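# Clamp the blue wire with the meter, then rehang it

## Task

Use the clamp meter to encircle the blue wire: its jaws must shut fully with the wire entirely within them and stay shut around it for several uninterrupted seconds; afterwards free the meter from the wire. Clamping any other wire at any point means failure. Next return the meter to its original place on the hook, in the same orientation as before, with the jaws completely closed around the hook. It must stay there without the robot supporting it. Finally release it and pull the hand away.

## Robot and tools

Robot: one six-joint arm carrying a right dexterous hand. Control centres on the hand point, a spot fixed to the palm 0.05 m in front of it, where the index pad would meet the thumb tip in a pinch. Straight fingers extend 0.06 to 0.07 m past it. A wrist bracket on the little-finger side sticks out 0.03 m beyond the point along +y and 0.11 m across the palm, and can collide with things.

Frames. Scene frame: origin on the table surface under the arm base, +z up, +y to the left when facing along +x. Hand point frame: +z runs along the straightened fingers, +y points out of the palm, +x crosses the palm toward the little finger (away from the thumb).

The row (14 numbers, each in [-1, 1], one list for the single arm, in this order): dx, dy, dz, rx, ry, rz, little, ring, middle, index, thumb_bend, thumb_turn, force_limit, speed. The first six are an offset, not a pose, expressed in the hand point's own axes and counted from the hand point pose printed in the most recent result that shows it (before any such result exists, and for later calls within the same reply, from wherever the robot is when the action begins). Scale: 1.0 equals 0.6 m for dx/dy/dz and 180 degrees for rotation; rx, ry, rz form a single rotation vector. All rows in one action are measured from that same base, not chained. All-zero offsets are not a pause: they drive the hand back to the base pose. Finger values are targets: +1 straight/open, -1 curled into the palm. thumb_bend +1 straight, -1 fully bent. thumb_turn +1 beside the palm, -1 opposite the fingers. A pinch is roughly index -0.22, thumb_bend -0.75, thumb_turn -0.57. force_limit maps linearly from about 0 N at -1 to 10 N at +1 fingertip force (15 N for the two thumb motors); it limits closing only. speed maps from nearly stopped at -1 to full at +1 (full travel in 0.6 s); close at -0.9 or slower for a gentle grip. With the thumb turned in front, the whole hand can wrap objects 0.035 to 0.08 m wide; turn the thumb before reaching the object. A motor moves only when its target changes by 0.01 or more; resending the same values keeps a grip. To loosen, send something more open than hand_measured.

Tools.
execute_actions: actions is a list holding at most one item. {"rows": [...], "steps": n} runs up to 15 control steps of 1/30 s (default 15), one row per step, the last row repeating. {"steps": n} alone is a wait of up to 300 steps counted from the previous result, reply time included. An empty list just reports the state. pictures (true/false) chooses whether images come back.
move: target is one 14-number row as above (offset in hand-point axes from the same base). The hand point follows a straight path toward it lasting 0.5 to 10 s; it does not avoid obstacles and may overshoot speed near full reach. speed is in m/s, 0.002 to 0.5 (default 0.25); rotation is capped at twice that in rad/s. stop_force, in N from 9 to 40, ends the path when the wrist sensor feels that much extra push against the direction of travel, then backs off two steps; use it with slow speed to approach contact, not while rotating, and omit it when moving away from something being pressed. It is refused in the first 0.2 s of a scene.
wait: seconds, 0 to 10; sends nothing new.
zoom_image: camera (cam_head_left, cam_head_right, cam_wrist) and region [x0, y0, x1, y1] in pixels from the top-left, at most 504 by 504.
show_instructions: shows the reference pages (the clamp meter pictures).
finished_scene: scene is the number of the current scene; ends it irreversibly and reports success.

Motion details: each step the commanded pose is clipped to within 100 mm and 16 degrees of the measured pose, and commands are smoothed with roughly 0.17 s lag, so large offsets may need several actions; compare the reported pose and send the remainder. Position wins over orientation when both cannot be met.

Results: the state line prints hand point position (m) and quaternion wxyz plus velocities, in the scene frame. "Hand target" is where the controller is heading. "pose unreachable" and HELD flag steps altered or blocked by the clearance check. hand_measured, hand_stopped_by (moving, target, force, stalled, fault) and hand_load_n list six motors in row order; a load near zero means the grip was lost. Wrist force and torque are in hand-point axes, with up to about 4 N offset, noise, and saturation near 50 N. A move adds a line: done, off_target, moving, held, fault or contact, plus limits=paced (clipped) or limits=held. Cameras: cam_head_left and cam_head_right (672x504), cam_wrist fisheye (616x616).

Avoid: the arm is stiff, so pushing even slightly past a firm contact can trigger a fault; a joint torque overload (wrist joints 26.6 N m, others 142 N m) or 150 N external force stops the arm for 10 s. Holding loads heats motors (warning at 70 °C, brake stop at 85 °C). Do not drop, slam or knock anything off the table, and never let the jaws close on a wire other than the blue one.

Each tool is called after "Call:" as a command line: name --argument value for each argument, lists and objects as JSON in quotes; but a table of rows of numbers goes row by row, as --pt "numbers of a row", without its own name.

Reference images:

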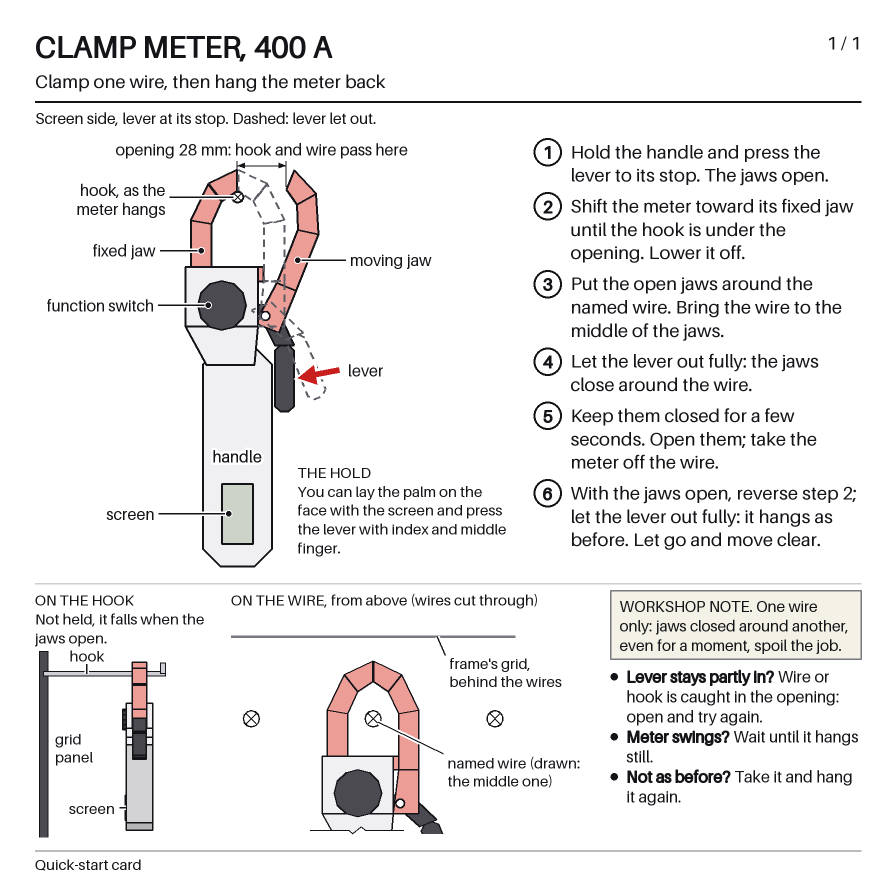

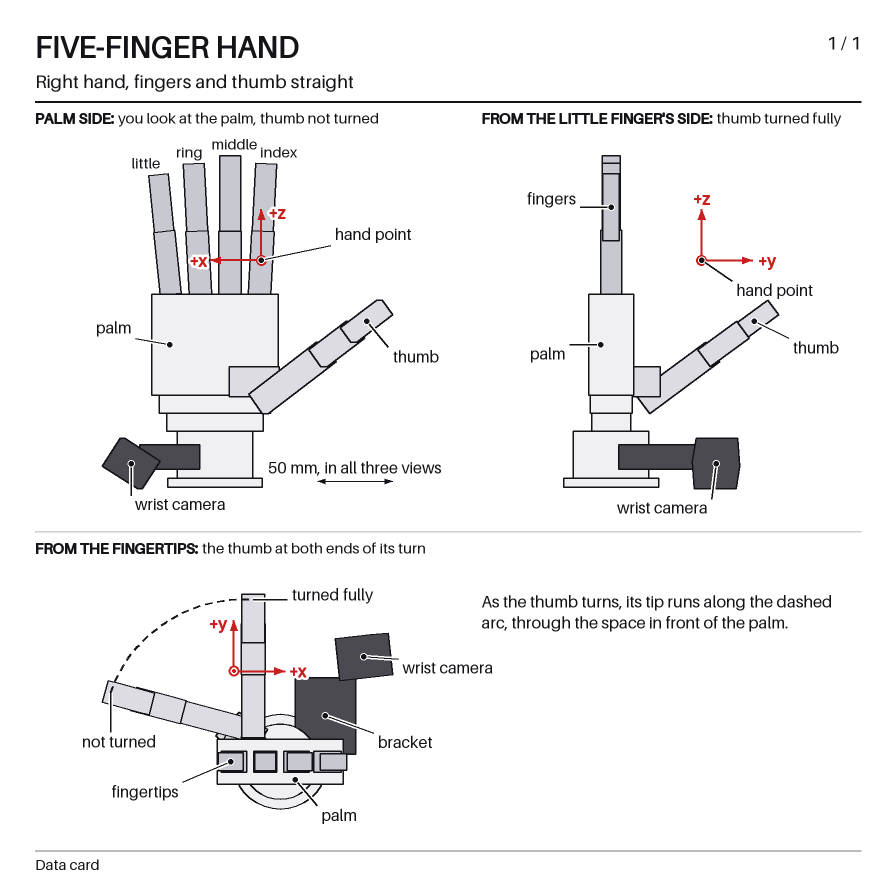

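## Session

I'll start by looking at the current state.

Call:
execute_actions --actions '[]'

Scene clock: 0.00 s of 8700.00 s.
end_effector_position=(+0.3323, -0.2600, +0.1180) hand_measured=(+1.000, +1.000, +1.000, +1.000, +1.000, +1.000) hand_load_n=(+0.0, +0.0, +0.0, +0.0, +0.0, +0.0) hand_stopped_by=(target, target, target, target, target, target) hand_force_limit=0.00 hand_speed=-0.80 end_effector_quat_wxyz=(-0.041, +0.996, +0.081, +0.015) end_effector_velocity=(-0.000, +0.000, -0.000) end_effector_angular_velocity=(+0.000, +0.000, +0.000)
Joint positions: [-1.067 -0.559  1.834  0.712  0.589  0.213]
Joint velocities: [ 0.    -0.     0.001  0.     0.    -0.001]
Wrist force (N, on the end effector, along its own x y z axes, offset not removed): no reading
Wrist torque (N m, same axes, about the end effector's origin, offset not removed): no reading
Hand target: +0.332, -0.260, +0.118; -0.041, +0.996, +0.081, +0.015

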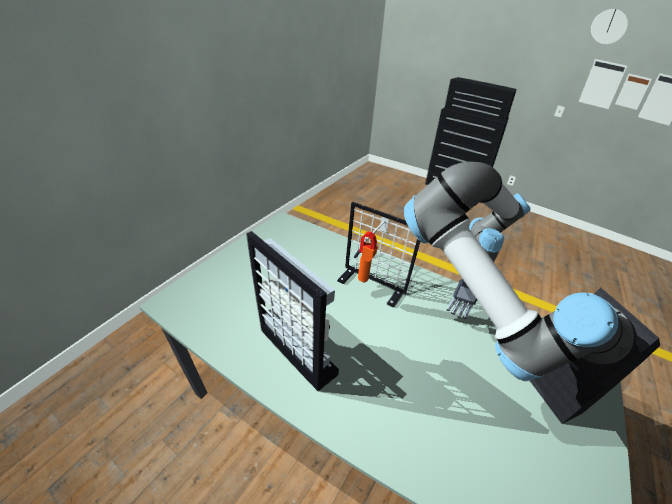

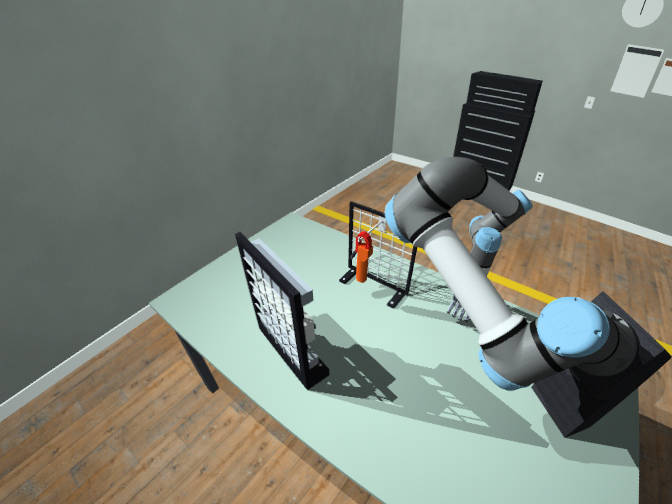

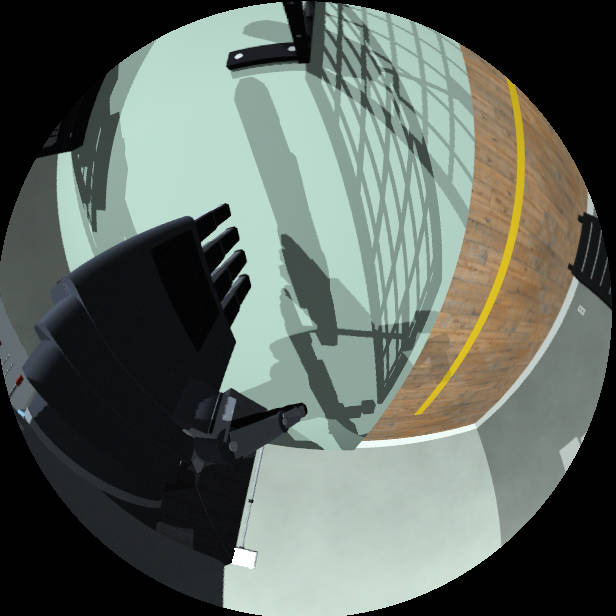

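Call:
zoom_image --camera "cam_head_left" --region '[320, 180, 440, 320]'

Call:
zoom_image --camera "cam_head_right" --region '[320, 180, 440, 320]'

Call:
zoom_image --camera "cam_head_left" --region '[230, 220, 360, 400]'

Call:
zoom_image --camera "cam_head_right" --region '[220, 220, 350, 400]'

Region (320, 180, 440, 320) of cam_head_left's 672x504 image, scaled by 3.600, with more detail than that image has; it fills the left 432 columns of this view, and the rest is white.

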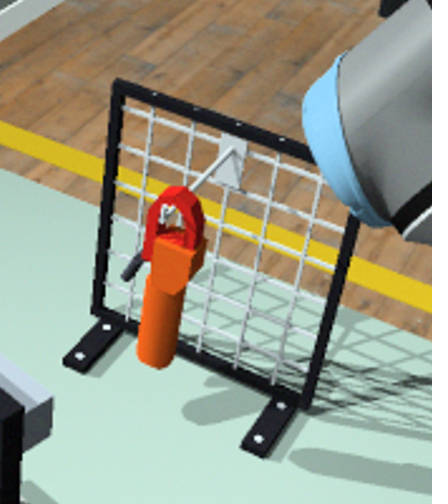

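Region (320, 180, 440, 320) of cam_head_right's 672x504 image, scaled by 3.600, with more detail than that image has; it fills the left 432 columns of this view, and the rest is white.

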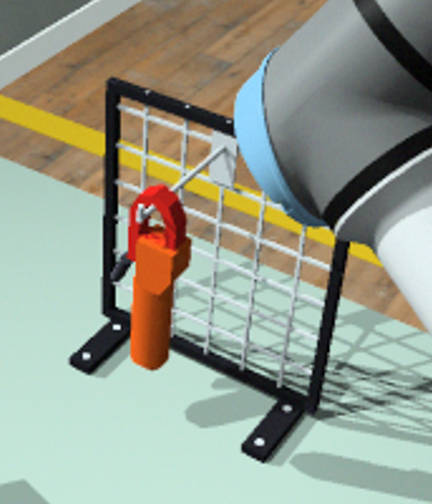

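Region (230, 220, 360, 400) of cam_head_left's 672x504 image, scaled by 2.800, with more detail than that image has.

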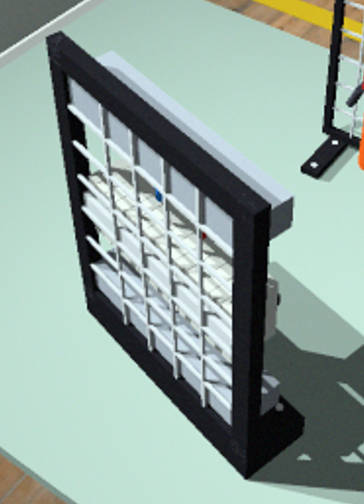

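Region (220, 220, 350, 400) of cam_head_right's 672x504 image, scaled by 2.800, with more detail than that image has.

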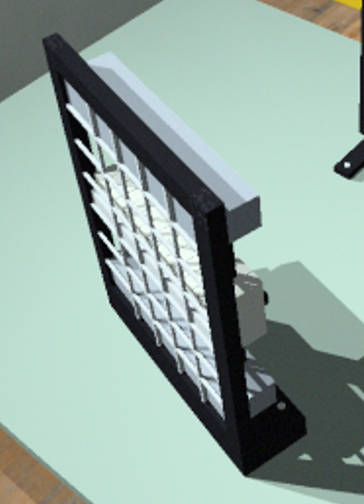

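Call:
move --target '[0.3561,-0.4052,-0.2595,-0.0608,0.4890,0.0200,1,1,1,1,1,1,0,0]' --speed 0.25

Scene clock: 68.50 s of 8700.00 s.
end_effector_position=(+0.4998, +0.0000, +0.3001) hand_measured=(+1.000, +1.000, +1.000, +1.000, +1.000, +1.000) hand_load_n=(+0.0, +0.0, +0.0, +0.0, +0.0, +0.0) hand_stopped_by=(target, target, target, target, target, target) hand_force_limit=0.00 hand_speed=0.00 end_effector_quat_wxyz=(-0.000, +0.708, +0.000, +0.707) end_effector_velocity=(+0.001, +0.001, +0.001) end_effector_angular_velocity=(-0.004, -0.013, -0.007)
Joint positions: [-0.667 -0.724  2.526  0.741 -1.323 -0.591]
Joint velocities: [ 0.025 -0.005 -0.006  0.013 -0.036 -0.018]
Wrist force (N, on the end effector, along its own x y z axes, offset not removed): [1.7 -1.3 0.6]
Wrist torque (N m, same axes, about the end effector's origin, offset not removed): [-0.15 -0.16 0.09]
Hand target: +0.500, +0.000, +0.300; +0.000, +0.707, +0.000, +0.707
Off the commanded pose: 0.000 m, 0 deg.
After step 90, 61.70 s passed at rest.
move: done
camera_calibration (this result's frames):
cam_wrist: T_world_to_cam=[[0.0195035, -0.994741, -0.100544, 0.019589], [-0.567071, 0.0718173, -0.820532, 0.524767], [0.823438, 0.0730189, -0.562689, -0.114707], [0, 0, 0, 1]] pos_world=[0.391653, -0.00982562, 0.368013]

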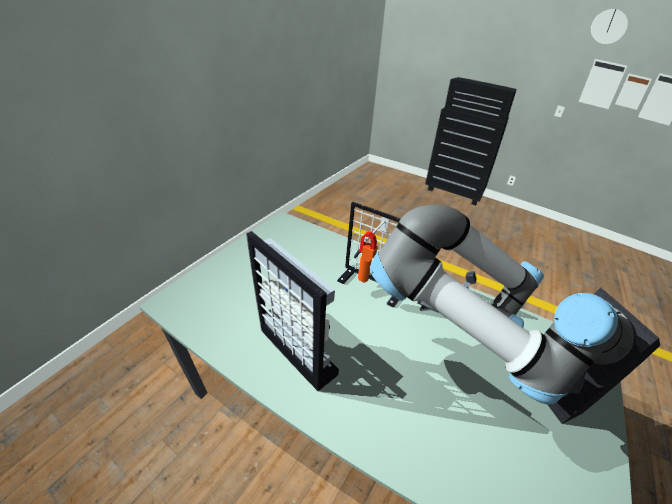

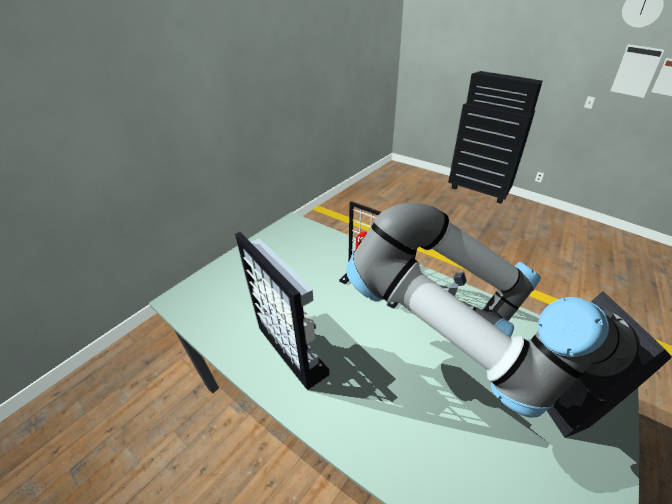

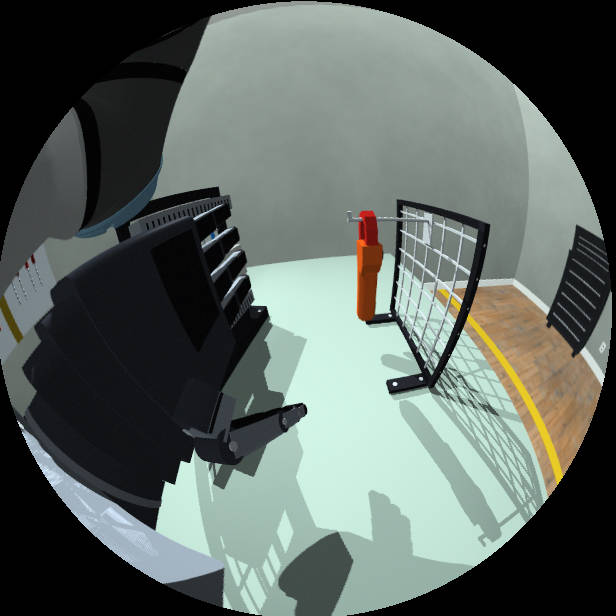

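Call:
zoom_image --camera "cam_wrist" --region '[320, 180, 500, 400]'

Call:
zoom_image --camera "cam_wrist" --region '[110, 170, 290, 350]'

Region (320, 180, 500, 400) of cam_wrist's 616x616 image, scaled by 2.291, with more detail than that image has; it fills the left 412 columns of this view, and the rest is white.

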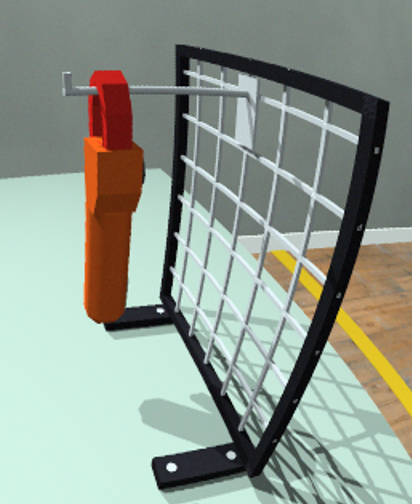

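Region (110, 170, 290, 350) of cam_wrist's 616x616 image, scaled by 2.800, with more detail than that image has.

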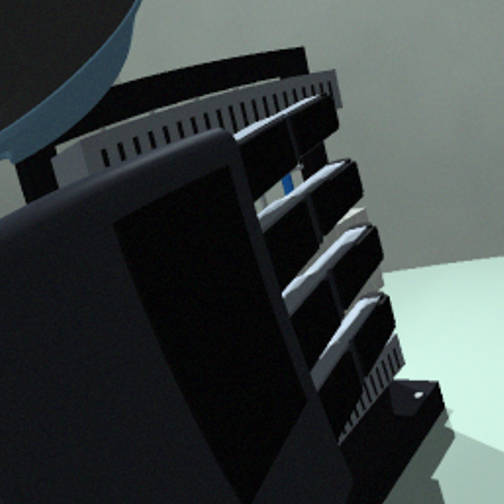

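Call:
move --target '[0,0,0.0833,0,0,0.99,1,1,1,1,1,1,0,0]' --speed 0.4

Scene clock: 101.90 s of 8700.00 s.
end_effector_position=(+0.5499, +0.0000, +0.3000) hand_measured=(+1.000, +1.000, +1.000, +1.000, +1.000, +1.000) hand_load_n=(+0.0, +0.0, +0.0, +0.0, +0.0, +0.0) hand_stopped_by=(target, target, target, target, target, target) hand_force_limit=0.00 hand_speed=0.00 end_effector_quat_wxyz=(+0.706, -0.012, +0.708, -0.012) end_effector_velocity=(+0.000, +0.000, +0.000) end_effector_angular_velocity=(+0.015, -0.001, +0.000)
Joint positions: [-0.686 -0.518  2.149  0.91  -1.308  2.528]
Joint velocities: [ 0.004  0.    -0.002  0.001 -0.004  0.013]
Wrist force (N, on the end effector, along its own x y z axes, offset not removed): [1.1 0.2 0.7]
Wrist torque (N m, same axes, about the end effector's origin, offset not removed): [0.05 -0.11 0.03]
Hand target: +0.550, +0.000, +0.300; +0.706, -0.011, +0.708, -0.011
Off the commanded pose: 0.000 m, 0 deg.
After step 90, 25.87 s passed at rest.
move: done
camera_calibration (this result's frames):
cam_wrist: T_world_to_cam=[[0.0185546, 0.997554, 0.0673876, -0.0313048], [-0.564279, -0.0451913, 0.824347, 0.0580843], [0.825376, -0.0533208, 0.56206, -0.494416], [0, 0, 0, 1]] pos_world=[0.441436, 0.00749049, 0.232119]

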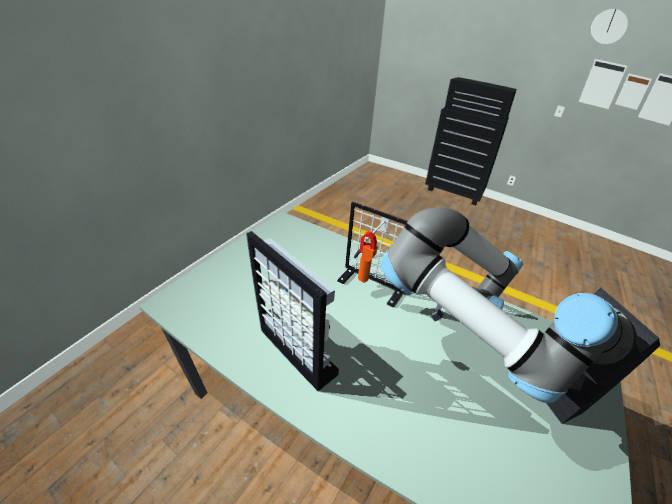

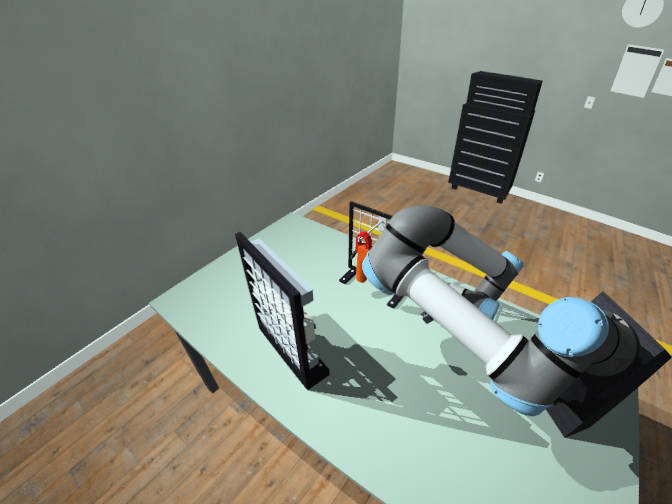

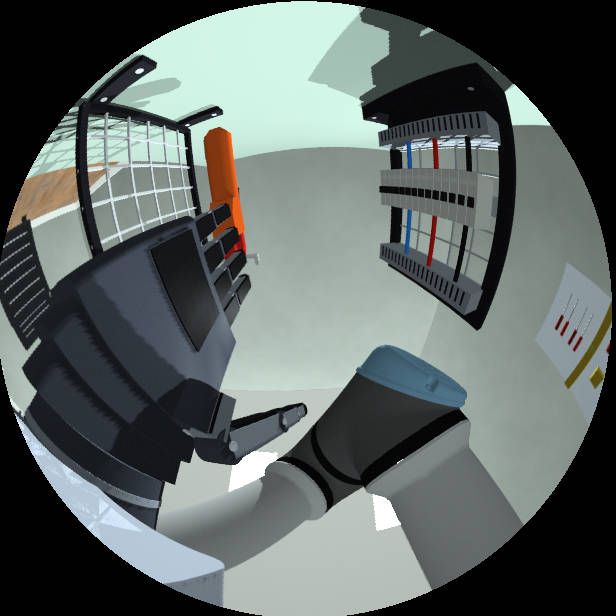

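Call:
zoom_image --camera "cam_wrist" --region '[350, 50, 530, 340]'

Region (350, 50, 530, 340) of cam_wrist's 616x616 image, scaled by 1.738, with more detail than that image has; it fills the left 313 columns of this view, and the rest is white.

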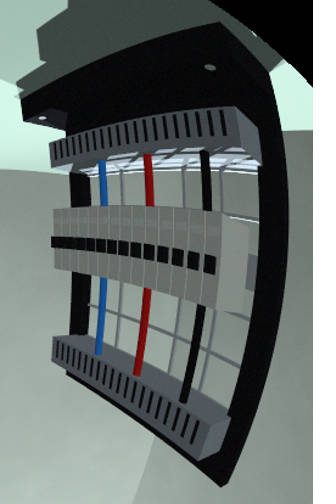

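Call:
zoom_image --camera "cam_wrist" --region '[370, 190, 500, 320]'

Call:
zoom_image --camera "cam_wrist" --region '[370, 100, 500, 230]'

Region (370, 190, 500, 320) of cam_wrist's 616x616 image, scaled by 3.877, with more detail than that image has.

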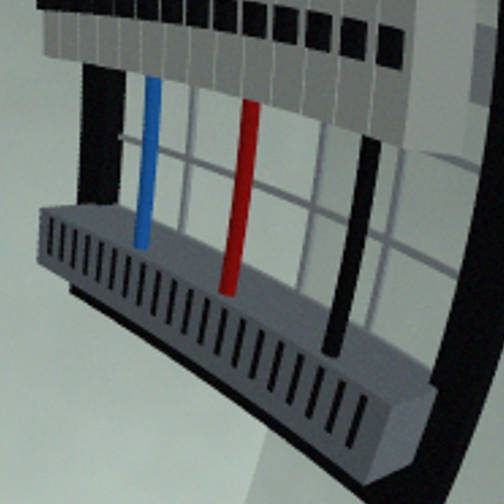

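Region (370, 100, 500, 230) of cam_wrist's 616x616 image, scaled by 3.877, with more detail than that image has.

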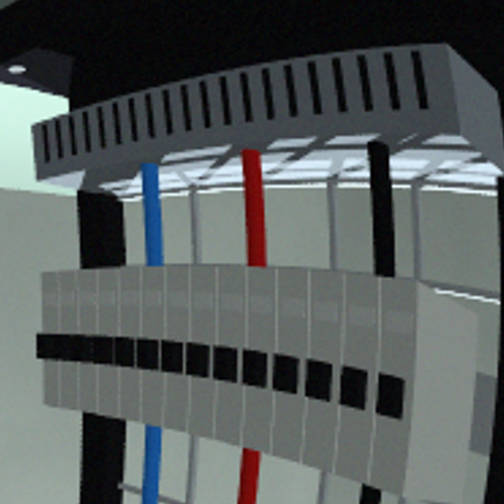

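Call:
move --target '[0.142,-0.152,0.0833,0,0,0.0108,1,1,1,1,1,-1,0,0.5]' --speed 0.25

Scene clock: 155.73 s of 8700.00 s.
end_effector_position=(+0.5997, -0.0938, +0.2180) hand_measured=(+1.000, +1.000, +1.000, +1.000, +1.000, -1.000) hand_load_n=(+0.0, +0.0, +0.0, +0.0, +0.0, +0.0) hand_stopped_by=(target, target, target, target, target, target) hand_force_limit=0.00 hand_speed=0.50 end_effector_quat_wxyz=(+0.706, -0.000, +0.708, +0.000) end_effector_velocity=(+0.002, -0.002, -0.001) end_effector_angular_velocity=(+0.001, -0.002, +0.001)
Joint positions: [-0.607 -0.308  1.733  1.126 -1.373  2.516]
Joint velocities: [ 0.002  0.004 -0.011  0.005 -0.003  0.   ]
Wrist force (N, on the end effector, along its own x y z axes, offset not removed): [1.6 -0.2 -0.4]
Wrist torque (N m, same axes, about the end effector's origin, offset not removed): [0.06 -0.17 0.06]
Hand target: +0.600, -0.094, +0.218; +0.706, -0.000, +0.708, +0.000
Off the commanded pose: 0.000 m, 0 deg.
After step 90, 49.57 s passed at rest.
move: done
camera_calibration (this result's frames):
cam_wrist: T_world_to_cam=[[0.0186117, 0.994715, 0.100971, 0.0592531], [-0.564066, -0.072936, 0.822502, 0.147222], [0.82552, -0.0722625, 0.559728, -0.495798], [0, 0, 0, 1]] pos_world=[0.491231, -0.0840297, 0.150439]

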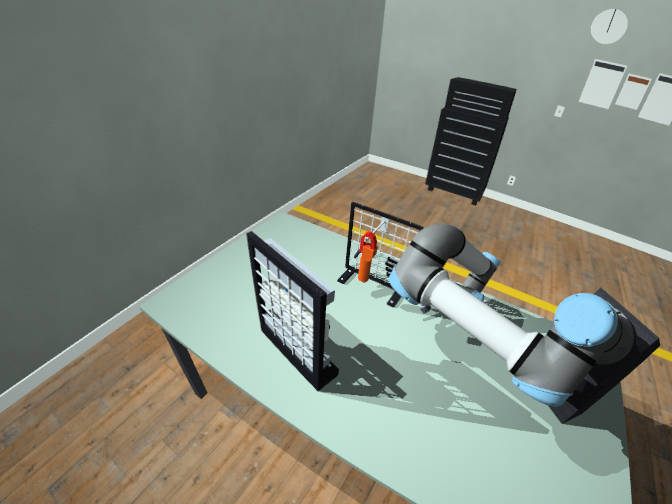

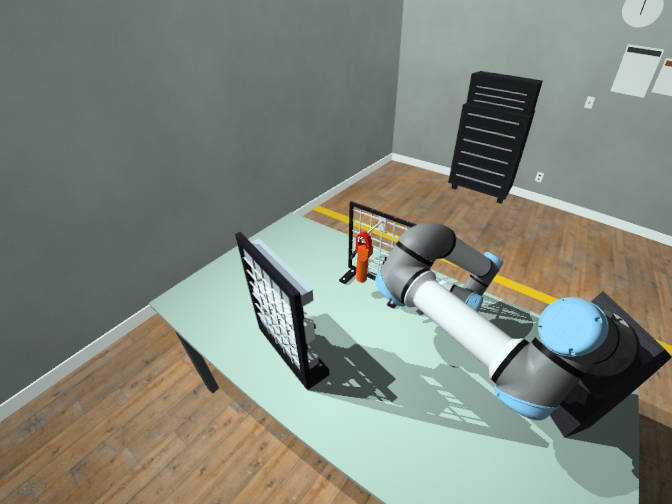

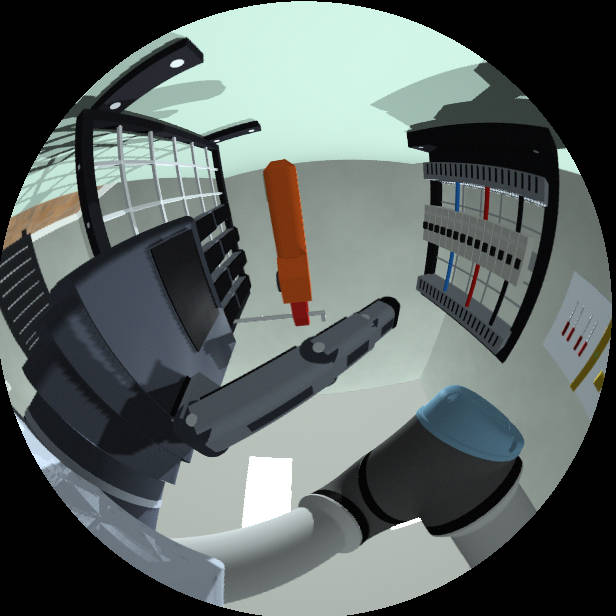

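Call:
zoom_image --camera "cam_wrist" --region '[200, 140, 400, 340]'

Region (200, 140, 400, 340) of cam_wrist's 616x616 image, scaled by 2.520, with more detail than that image has.

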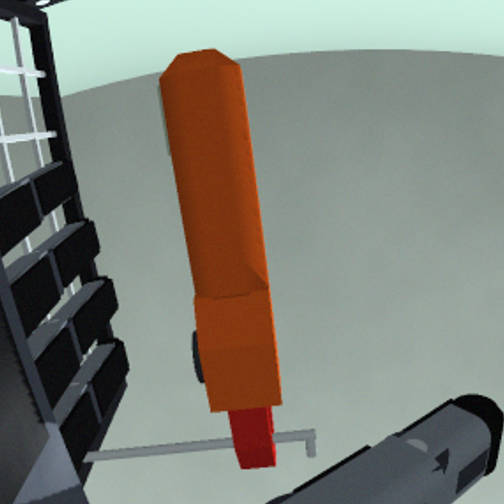

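Call:
move --target '[-0.0283,0,0.3072,0,0,0,1,1,1,1,1,-1,0,0.5]' --speed 0.12

Scene clock: 182.57 s of 8700.00 s.
end_effector_position=(+0.7837, -0.0938, +0.2349) hand_measured=(+1.000, +1.000, +1.000, +1.000, +1.000, -1.000) hand_load_n=(+0.0, +0.0, +0.0, +0.0, +0.0, -0.5) hand_stopped_by=(target, target, target, target, target, target) hand_force_limit=0.00 hand_speed=0.50 end_effector_quat_wxyz=(+0.706, -0.000, +0.708, +0.000) end_effector_velocity=(+0.002, -0.001, -0.000) end_effector_angular_velocity=(+0.000, +0.001, -0.001)
Joint positions: [-0.567 -0.416  1.375  1.597 -1.406  2.494]
Joint velocities: [ 0.001  0.001 -0.006  0.006 -0.     0.   ]
Wrist force (N, on the end effector, along its own x y z axes, offset not removed): [2.0 0.5 0.4]
Wrist torque (N m, same axes, about the end effector's origin, offset not removed): [0.05 -0.27 0.13]
Hand target: +0.784, -0.094, +0.235; +0.706, -0.000, +0.708, +0.000
Off the commanded pose: 0.000 m, 0 deg.
After step 90, 21.70 s passed at rest.
move: done
camera_calibration (this result's frames):
cam_wrist: T_world_to_cam=[[0.0185564, 0.994725, 0.100885, 0.0542105], [-0.564032, -0.0728991, 0.822529, 0.23709], [0.825544, -0.0721656, 0.559704, -0.657166], [0, 0, 0, 1]] pos_world=[0.67524, -0.0840657, 0.167336]

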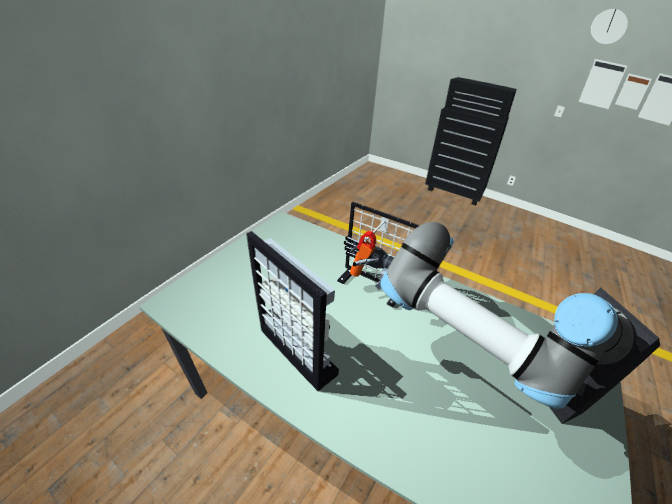

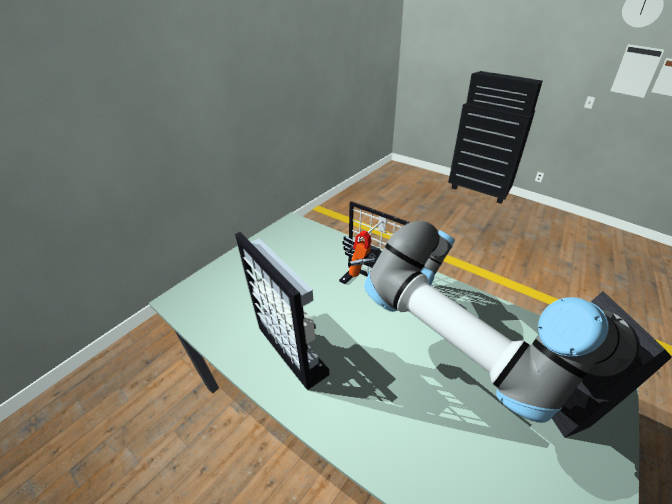

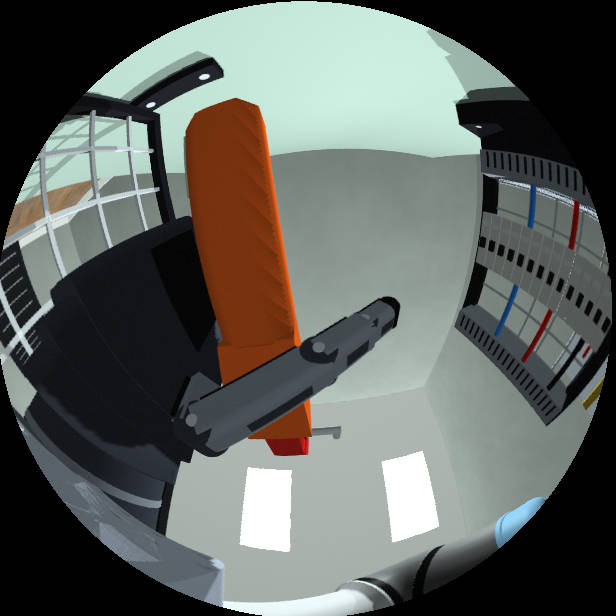

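Call:
zoom_image --camera "cam_head_left" --region '[320, 200, 420, 310]'

Call:
zoom_image --camera "cam_head_right" --region '[320, 200, 420, 310]'

Region (320, 200, 420, 310) of cam_head_left's 672x504 image, scaled by 4.582, with more detail than that image has; it fills the left 458 columns of this view, and the rest is white.

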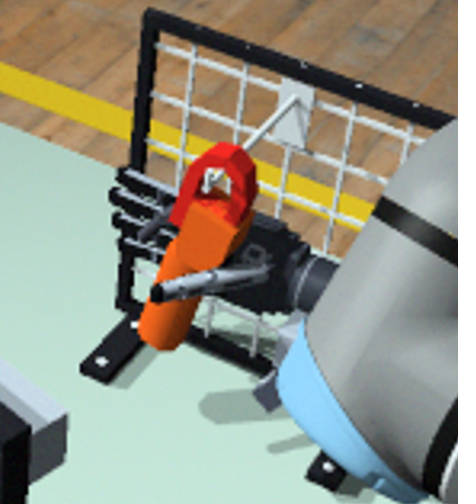

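Region (320, 200, 420, 310) of cam_head_right's 672x504 image, scaled by 4.582, with more detail than that image has; it fills the left 458 columns of this view, and the rest is white.

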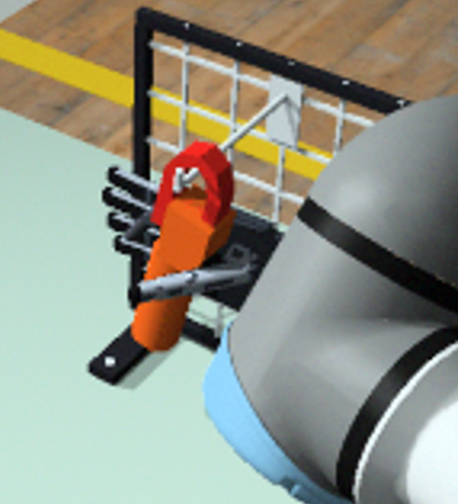

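Call:
zoom_image --camera "cam_wrist" --region '[150, 260, 420, 470]'

Region (150, 260, 420, 470) of cam_wrist's 616x616 image, scaled by 1.867, with more detail than that image has.

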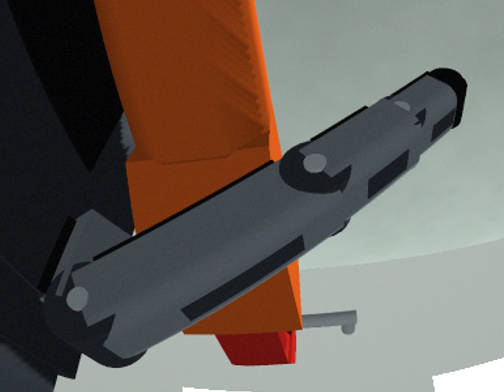

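Call:
move --target '[0,0.0117,-0.0275,0,0,0,1,1,1,1,1,-1,0,0.5]' --speed 0.03

Scene clock: 209.33 s of 8700.00 s.
end_effector_position=(+0.7675, -0.0869, +0.2349) hand_measured=(+1.000, +1.000, +1.000, +1.000, +1.000, -1.000) hand_load_n=(+0.0, +0.0, +0.0, +0.0, +0.0, +0.0) hand_stopped_by=(target, target, target, target, target, target) hand_force_limit=0.00 hand_speed=0.50 end_effector_quat_wxyz=(+0.706, -0.000, +0.708, +0.000) end_effector_velocity=(-0.002, +0.001, +0.000) end_effector_angular_velocity=(-0.002, -0.001, +0.001)
Joint positions: [-0.564 -0.429  1.431  1.553 -1.409  2.492]
Joint velocities: [ 0.    -0.002  0.008 -0.007 -0.    -0.002]
Wrist force (N, on the end effector, along its own x y z axes, offset not removed): [0.6 0.1 1.0]
Wrist torque (N m, same axes, about the end effector's origin, offset not removed): [0.08 0.02 0.09]
Hand target: +0.767, -0.087, +0.235; +0.706, -0.000, +0.708, +0.000
Off the commanded pose: 0.000 m, 0 deg.
After step 90, 22.80 s passed at rest.
move: done
camera_calibration (this result's frames):
cam_wrist: T_world_to_cam=[[0.0185393, 0.994726, 0.100883, 0.0476521], [-0.564041, -0.072906, 0.822522, 0.22845], [0.825539, -0.0721511, 0.559714, -0.643286], [0, 0, 0, 1]] pos_world=[0.659029, -0.0771591, 0.167344]

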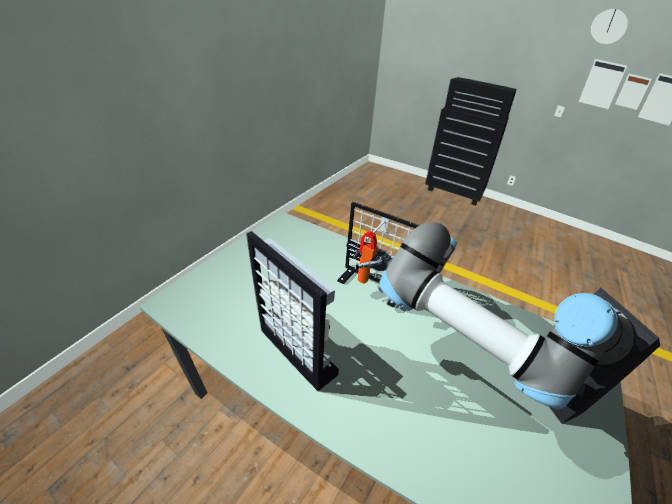

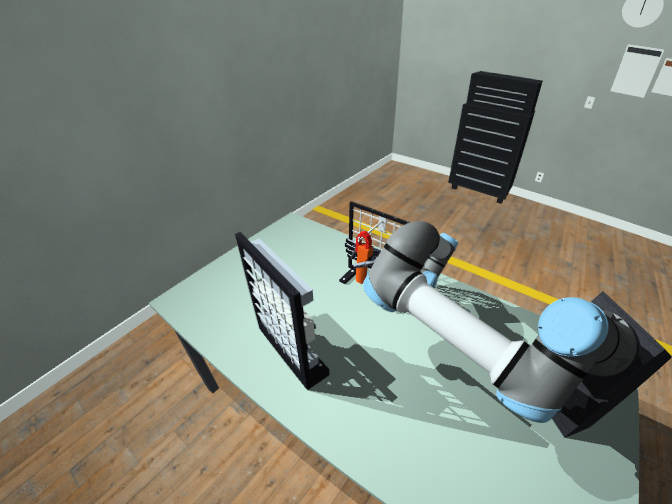

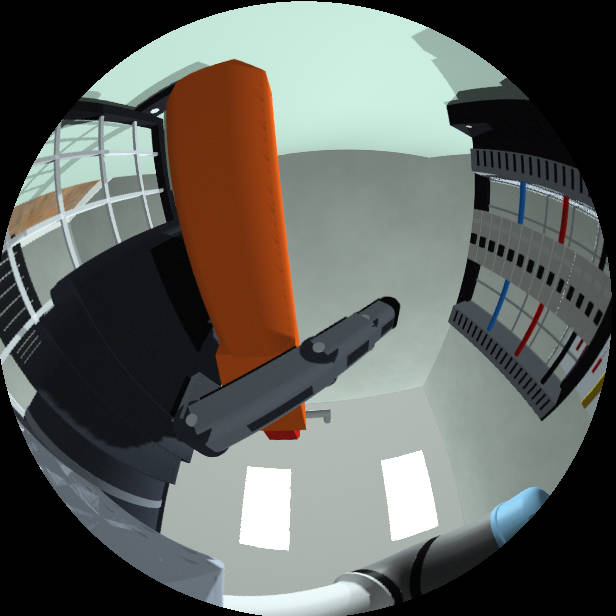

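Call:
zoom_image --camera "cam_head_left" --region '[330, 210, 410, 300]'

Call:
zoom_image --camera "cam_head_right" --region '[325, 210, 405, 300]'

Region (330, 210, 410, 300) of cam_head_left's 672x504 image, scaled by 5.600, with more detail than that image has.

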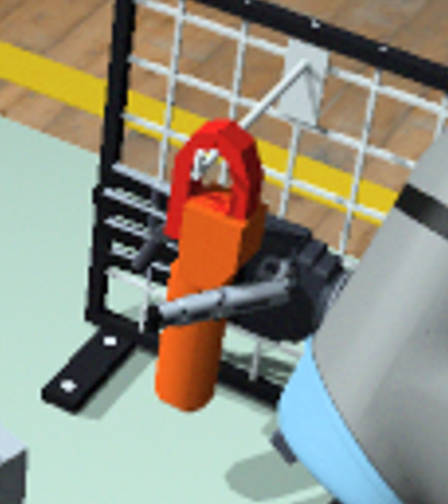

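Region (325, 210, 405, 300) of cam_head_right's 672x504 image, scaled by 5.600, with more detail than that image has.

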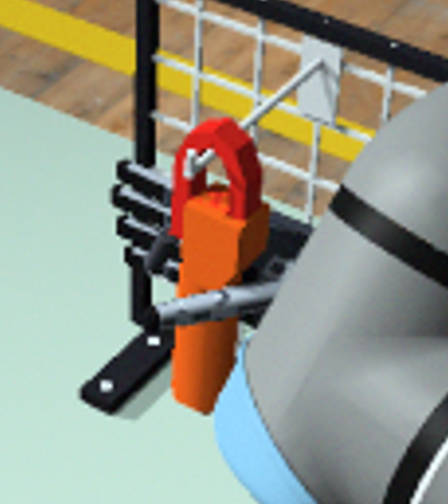

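Call:
execute_actions --actions '[{"rows": [[0,0,0,0,0,0,-1,-1,-1,-1,1,-1,-0.5,-0.6]], "steps": 15}]' --pictures false

Call:
wait --seconds 2

Scene clock: 223.20 s of 8700.00 s.
end_effector_position=(+0.7675, -0.0868, +0.2349) hand_measured=(+0.736, +0.736, +0.736, +0.736, +1.000, -1.000) hand_load_n=(+0.0, +0.0, +0.0, +0.0, +0.0, +0.0) hand_stopped_by=(moving, moving, moving, moving, target, target) hand_force_limit=-0.50 hand_speed=-0.60 end_effector_quat_wxyz=(+0.706, -0.000, +0.708, +0.000) end_effector_velocity=(-0.000, -0.000, -0.000) end_effector_angular_velocity=(-0.001, +0.001, -0.001)
Joint positions: [-0.564 -0.429  1.432  1.553 -1.409  2.492]
Joint velocities: [ 0.     0.     0.001 -0.    -0.    -0.001]
Wrist force (N, on the end effector, along its own x y z axes, offset not removed): [2.3 -3.7 0.3]
Wrist torque (N m, same axes, about the end effector's origin, offset not removed): [-0.42 -0.34 0.07]
Hand target: +0.767, -0.087, +0.235; +0.706, -0.000, +0.708, +0.000
Off the commanded pose: 0.000 m, 0 deg.
Steps of this call (steps 1 to 90: nothing new was sent; then 10.37 s passed at rest; steps 91 to 105: all 15 steps of this action). Readings (end_effector_position | what the end effector reports):
91: (+0.7672, -0.0868, +0.2349) | hand_measured=(+1.000, +1.000, +1.000, +1.000, +1.000, -1.000) hand_load_n=(+0.0, +0.0, +0.0, +0.0, +0.0, +0.0) hand_stopped_by=(moving, moving, moving, moving, target, target) hand_force_limit=-0.50 hand_speed=-0.60
92: (+0.7672, -0.0868, +0.2349) | hand_measured=(+1.000, +1.000, +1.000, +1.000, +1.000, -1.000) hand_load_n=(+0.0, +0.0, +0.0, +0.0, +0.0, +0.0) hand_stopped_by=(moving, moving, moving, moving, target, target) hand_force_limit=-0.50 hand_speed=-0.60
94: (+0.7672, -0.0868, +0.2349) | hand_measured=(+0.980, +0.980, +0.980, +0.980, +1.000, -1.000) hand_load_n=(+0.0, +0.0, +0.0, +0.0, +0.0, +0.0) hand_stopped_by=(moving, moving, moving, moving, target, target) hand_force_limit=-0.50 hand_speed=-0.60
98: (+0.7674, -0.0868, +0.2350) | hand_measured=(+0.890, +0.890, +0.890, +0.890, +1.000, -1.000) hand_load_n=(+0.0, +0.0, +0.0, +0.0, +0.0, +0.0) hand_stopped_by=(moving, moving, moving, moving, target, target) hand_force_limit=-0.50 hand_speed=-0.60
105: the state above

Scene clock: 225.20 s of 8700.00 s.
end_effector_position=(+0.7675, -0.0869, +0.2349) hand_measured=(-0.598, -0.174, -0.130, -0.308, +1.000, -1.000) hand_load_n=(+0.0, +0.5, +0.0, +3.5, +0.5, -1.0) hand_stopped_by=(moving, force, force, force, target, target) hand_force_limit=-0.50 hand_speed=-0.60 end_effector_quat_wxyz=(+0.706, -0.000, +0.708, +0.000) end_effector_velocity=(+0.000, -0.000, +0.000) end_effector_angular_velocity=(+0.000, -0.000, -0.000)
Joint positions: [-0.564 -0.429  1.431  1.553 -1.409  2.492]
Joint velocities: [ 0.    -0.    -0.     0.001 -0.     0.   ]
Wrist force (N, on the end effector, along its own x y z axes, offset not removed): [0.4 -1.3 -0.5]
Wrist torque (N m, same axes, about the end effector's origin, offset not removed): [-0.07 0.06 0.04]
Hand target: +0.767, -0.087, +0.235; +0.706, -0.000, +0.708, +0.000
Off the commanded pose: 0.000 m, 0 deg.
Steps of this call (steps 1 to 60: nothing new was sent). Readings (end_effector_position | what the end effector reports):
1: (+0.7675, -0.0869, +0.2349) | hand_measured=(+0.714, +0.714, +0.714, +0.714, +1.000, -1.000) hand_load_n=(+0.0, +0.0, +0.0, +0.0, +0.0, +0.0) hand_stopped_by=(moving, moving, moving, moving, target, target) hand_force_limit=-0.50 hand_speed=-0.60
2: (+0.7675, -0.0869, +0.2349) | hand_measured=(+0.690, +0.690, +0.690, +0.690, +1.000, -1.000) hand_load_n=(+0.0, +0.0, +0.0, +0.0, +0.0, +0.0) hand_stopped_by=(moving, moving, moving, moving, target, target) hand_force_limit=-0.50 hand_speed=-0.60
4: (+0.7675, -0.0869, +0.2349) | hand_measured=(+0.646, +0.646, +0.646, +0.646, +1.000, -1.000) hand_load_n=(+0.0, +0.0, +0.0, +0.0, +0.0, +0.0) hand_stopped_by=(moving, moving, moving, moving, target, target) hand_force_limit=-0.50 hand_speed=-0.60
8: (+0.7675, -0.0869, +0.2349) | hand_measured=(+0.558, +0.558, +0.558, +0.558, +1.000, -1.000) hand_load_n=(+0.0, +0.0, +0.0, +0.0, +0.0, +0.0) hand_stopped_by=(moving, moving, moving, moving, target, target) hand_force_limit=-0.50 hand_speed=-0.60
60: the state above
camera_calibration (this result's frames):
cam_wrist: T_world_to_cam=[[0.0185329, 0.994723, 0.100909, 0.0476406], [-0.564017, -0.0729334, 0.822536, 0.228443], [0.825555, -0.0721585, 0.559689, -0.643278], [0, 0, 0, 1]] pos_world=[0.659025, -0.077146, 0.167326]

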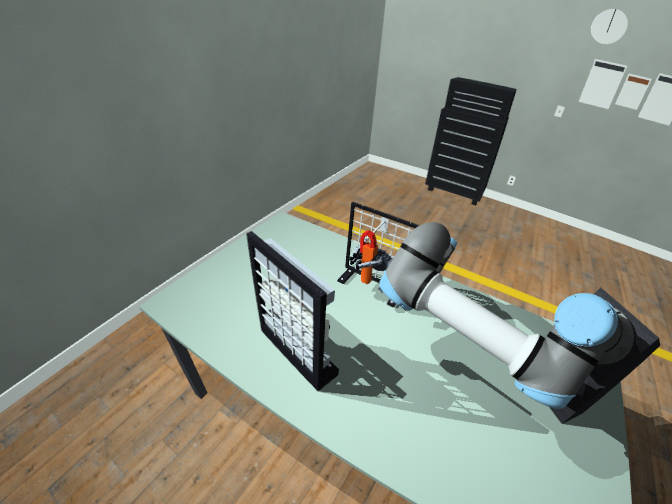

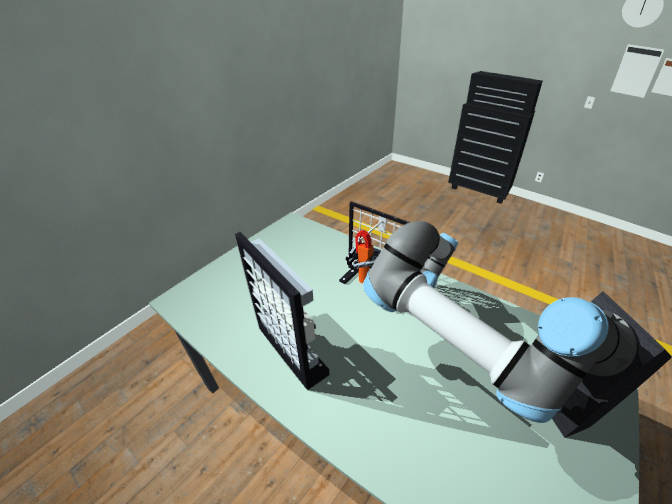

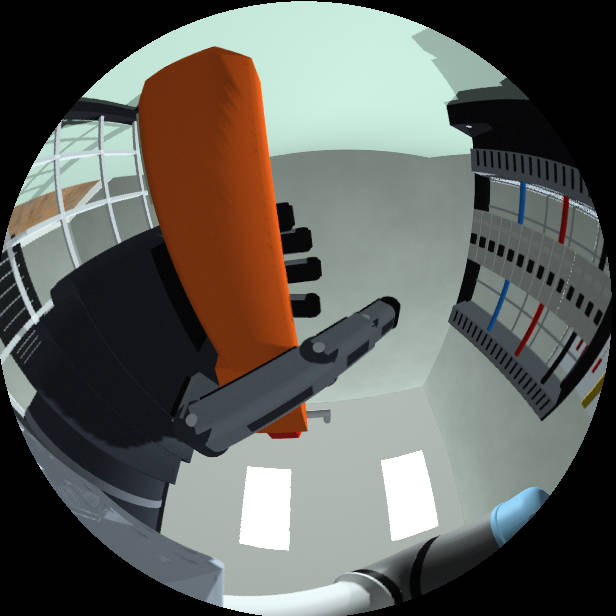

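Call:
zoom_image --camera "cam_head_left" --region '[335, 220, 405, 295]'

Call:
zoom_image --camera "cam_head_right" --region '[330, 220, 400, 295]'

Region (335, 220, 405, 295) of cam_head_left's 672x504 image, scaled by 6.720, with more detail than that image has; it fills the left 470 columns of this view, and the rest is white.

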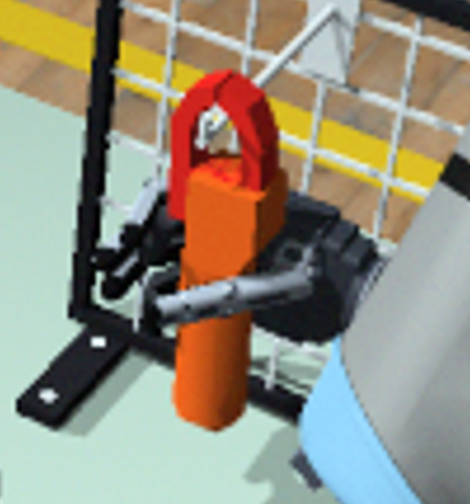

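Region (330, 220, 400, 295) of cam_head_right's 672x504 image, scaled by 6.720, with more detail than that image has; it fills the left 470 columns of this view, and the rest is white.

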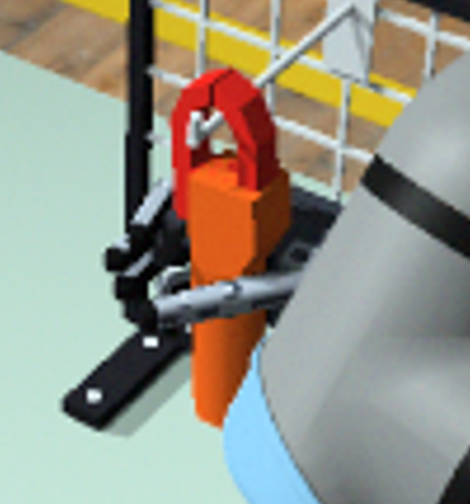

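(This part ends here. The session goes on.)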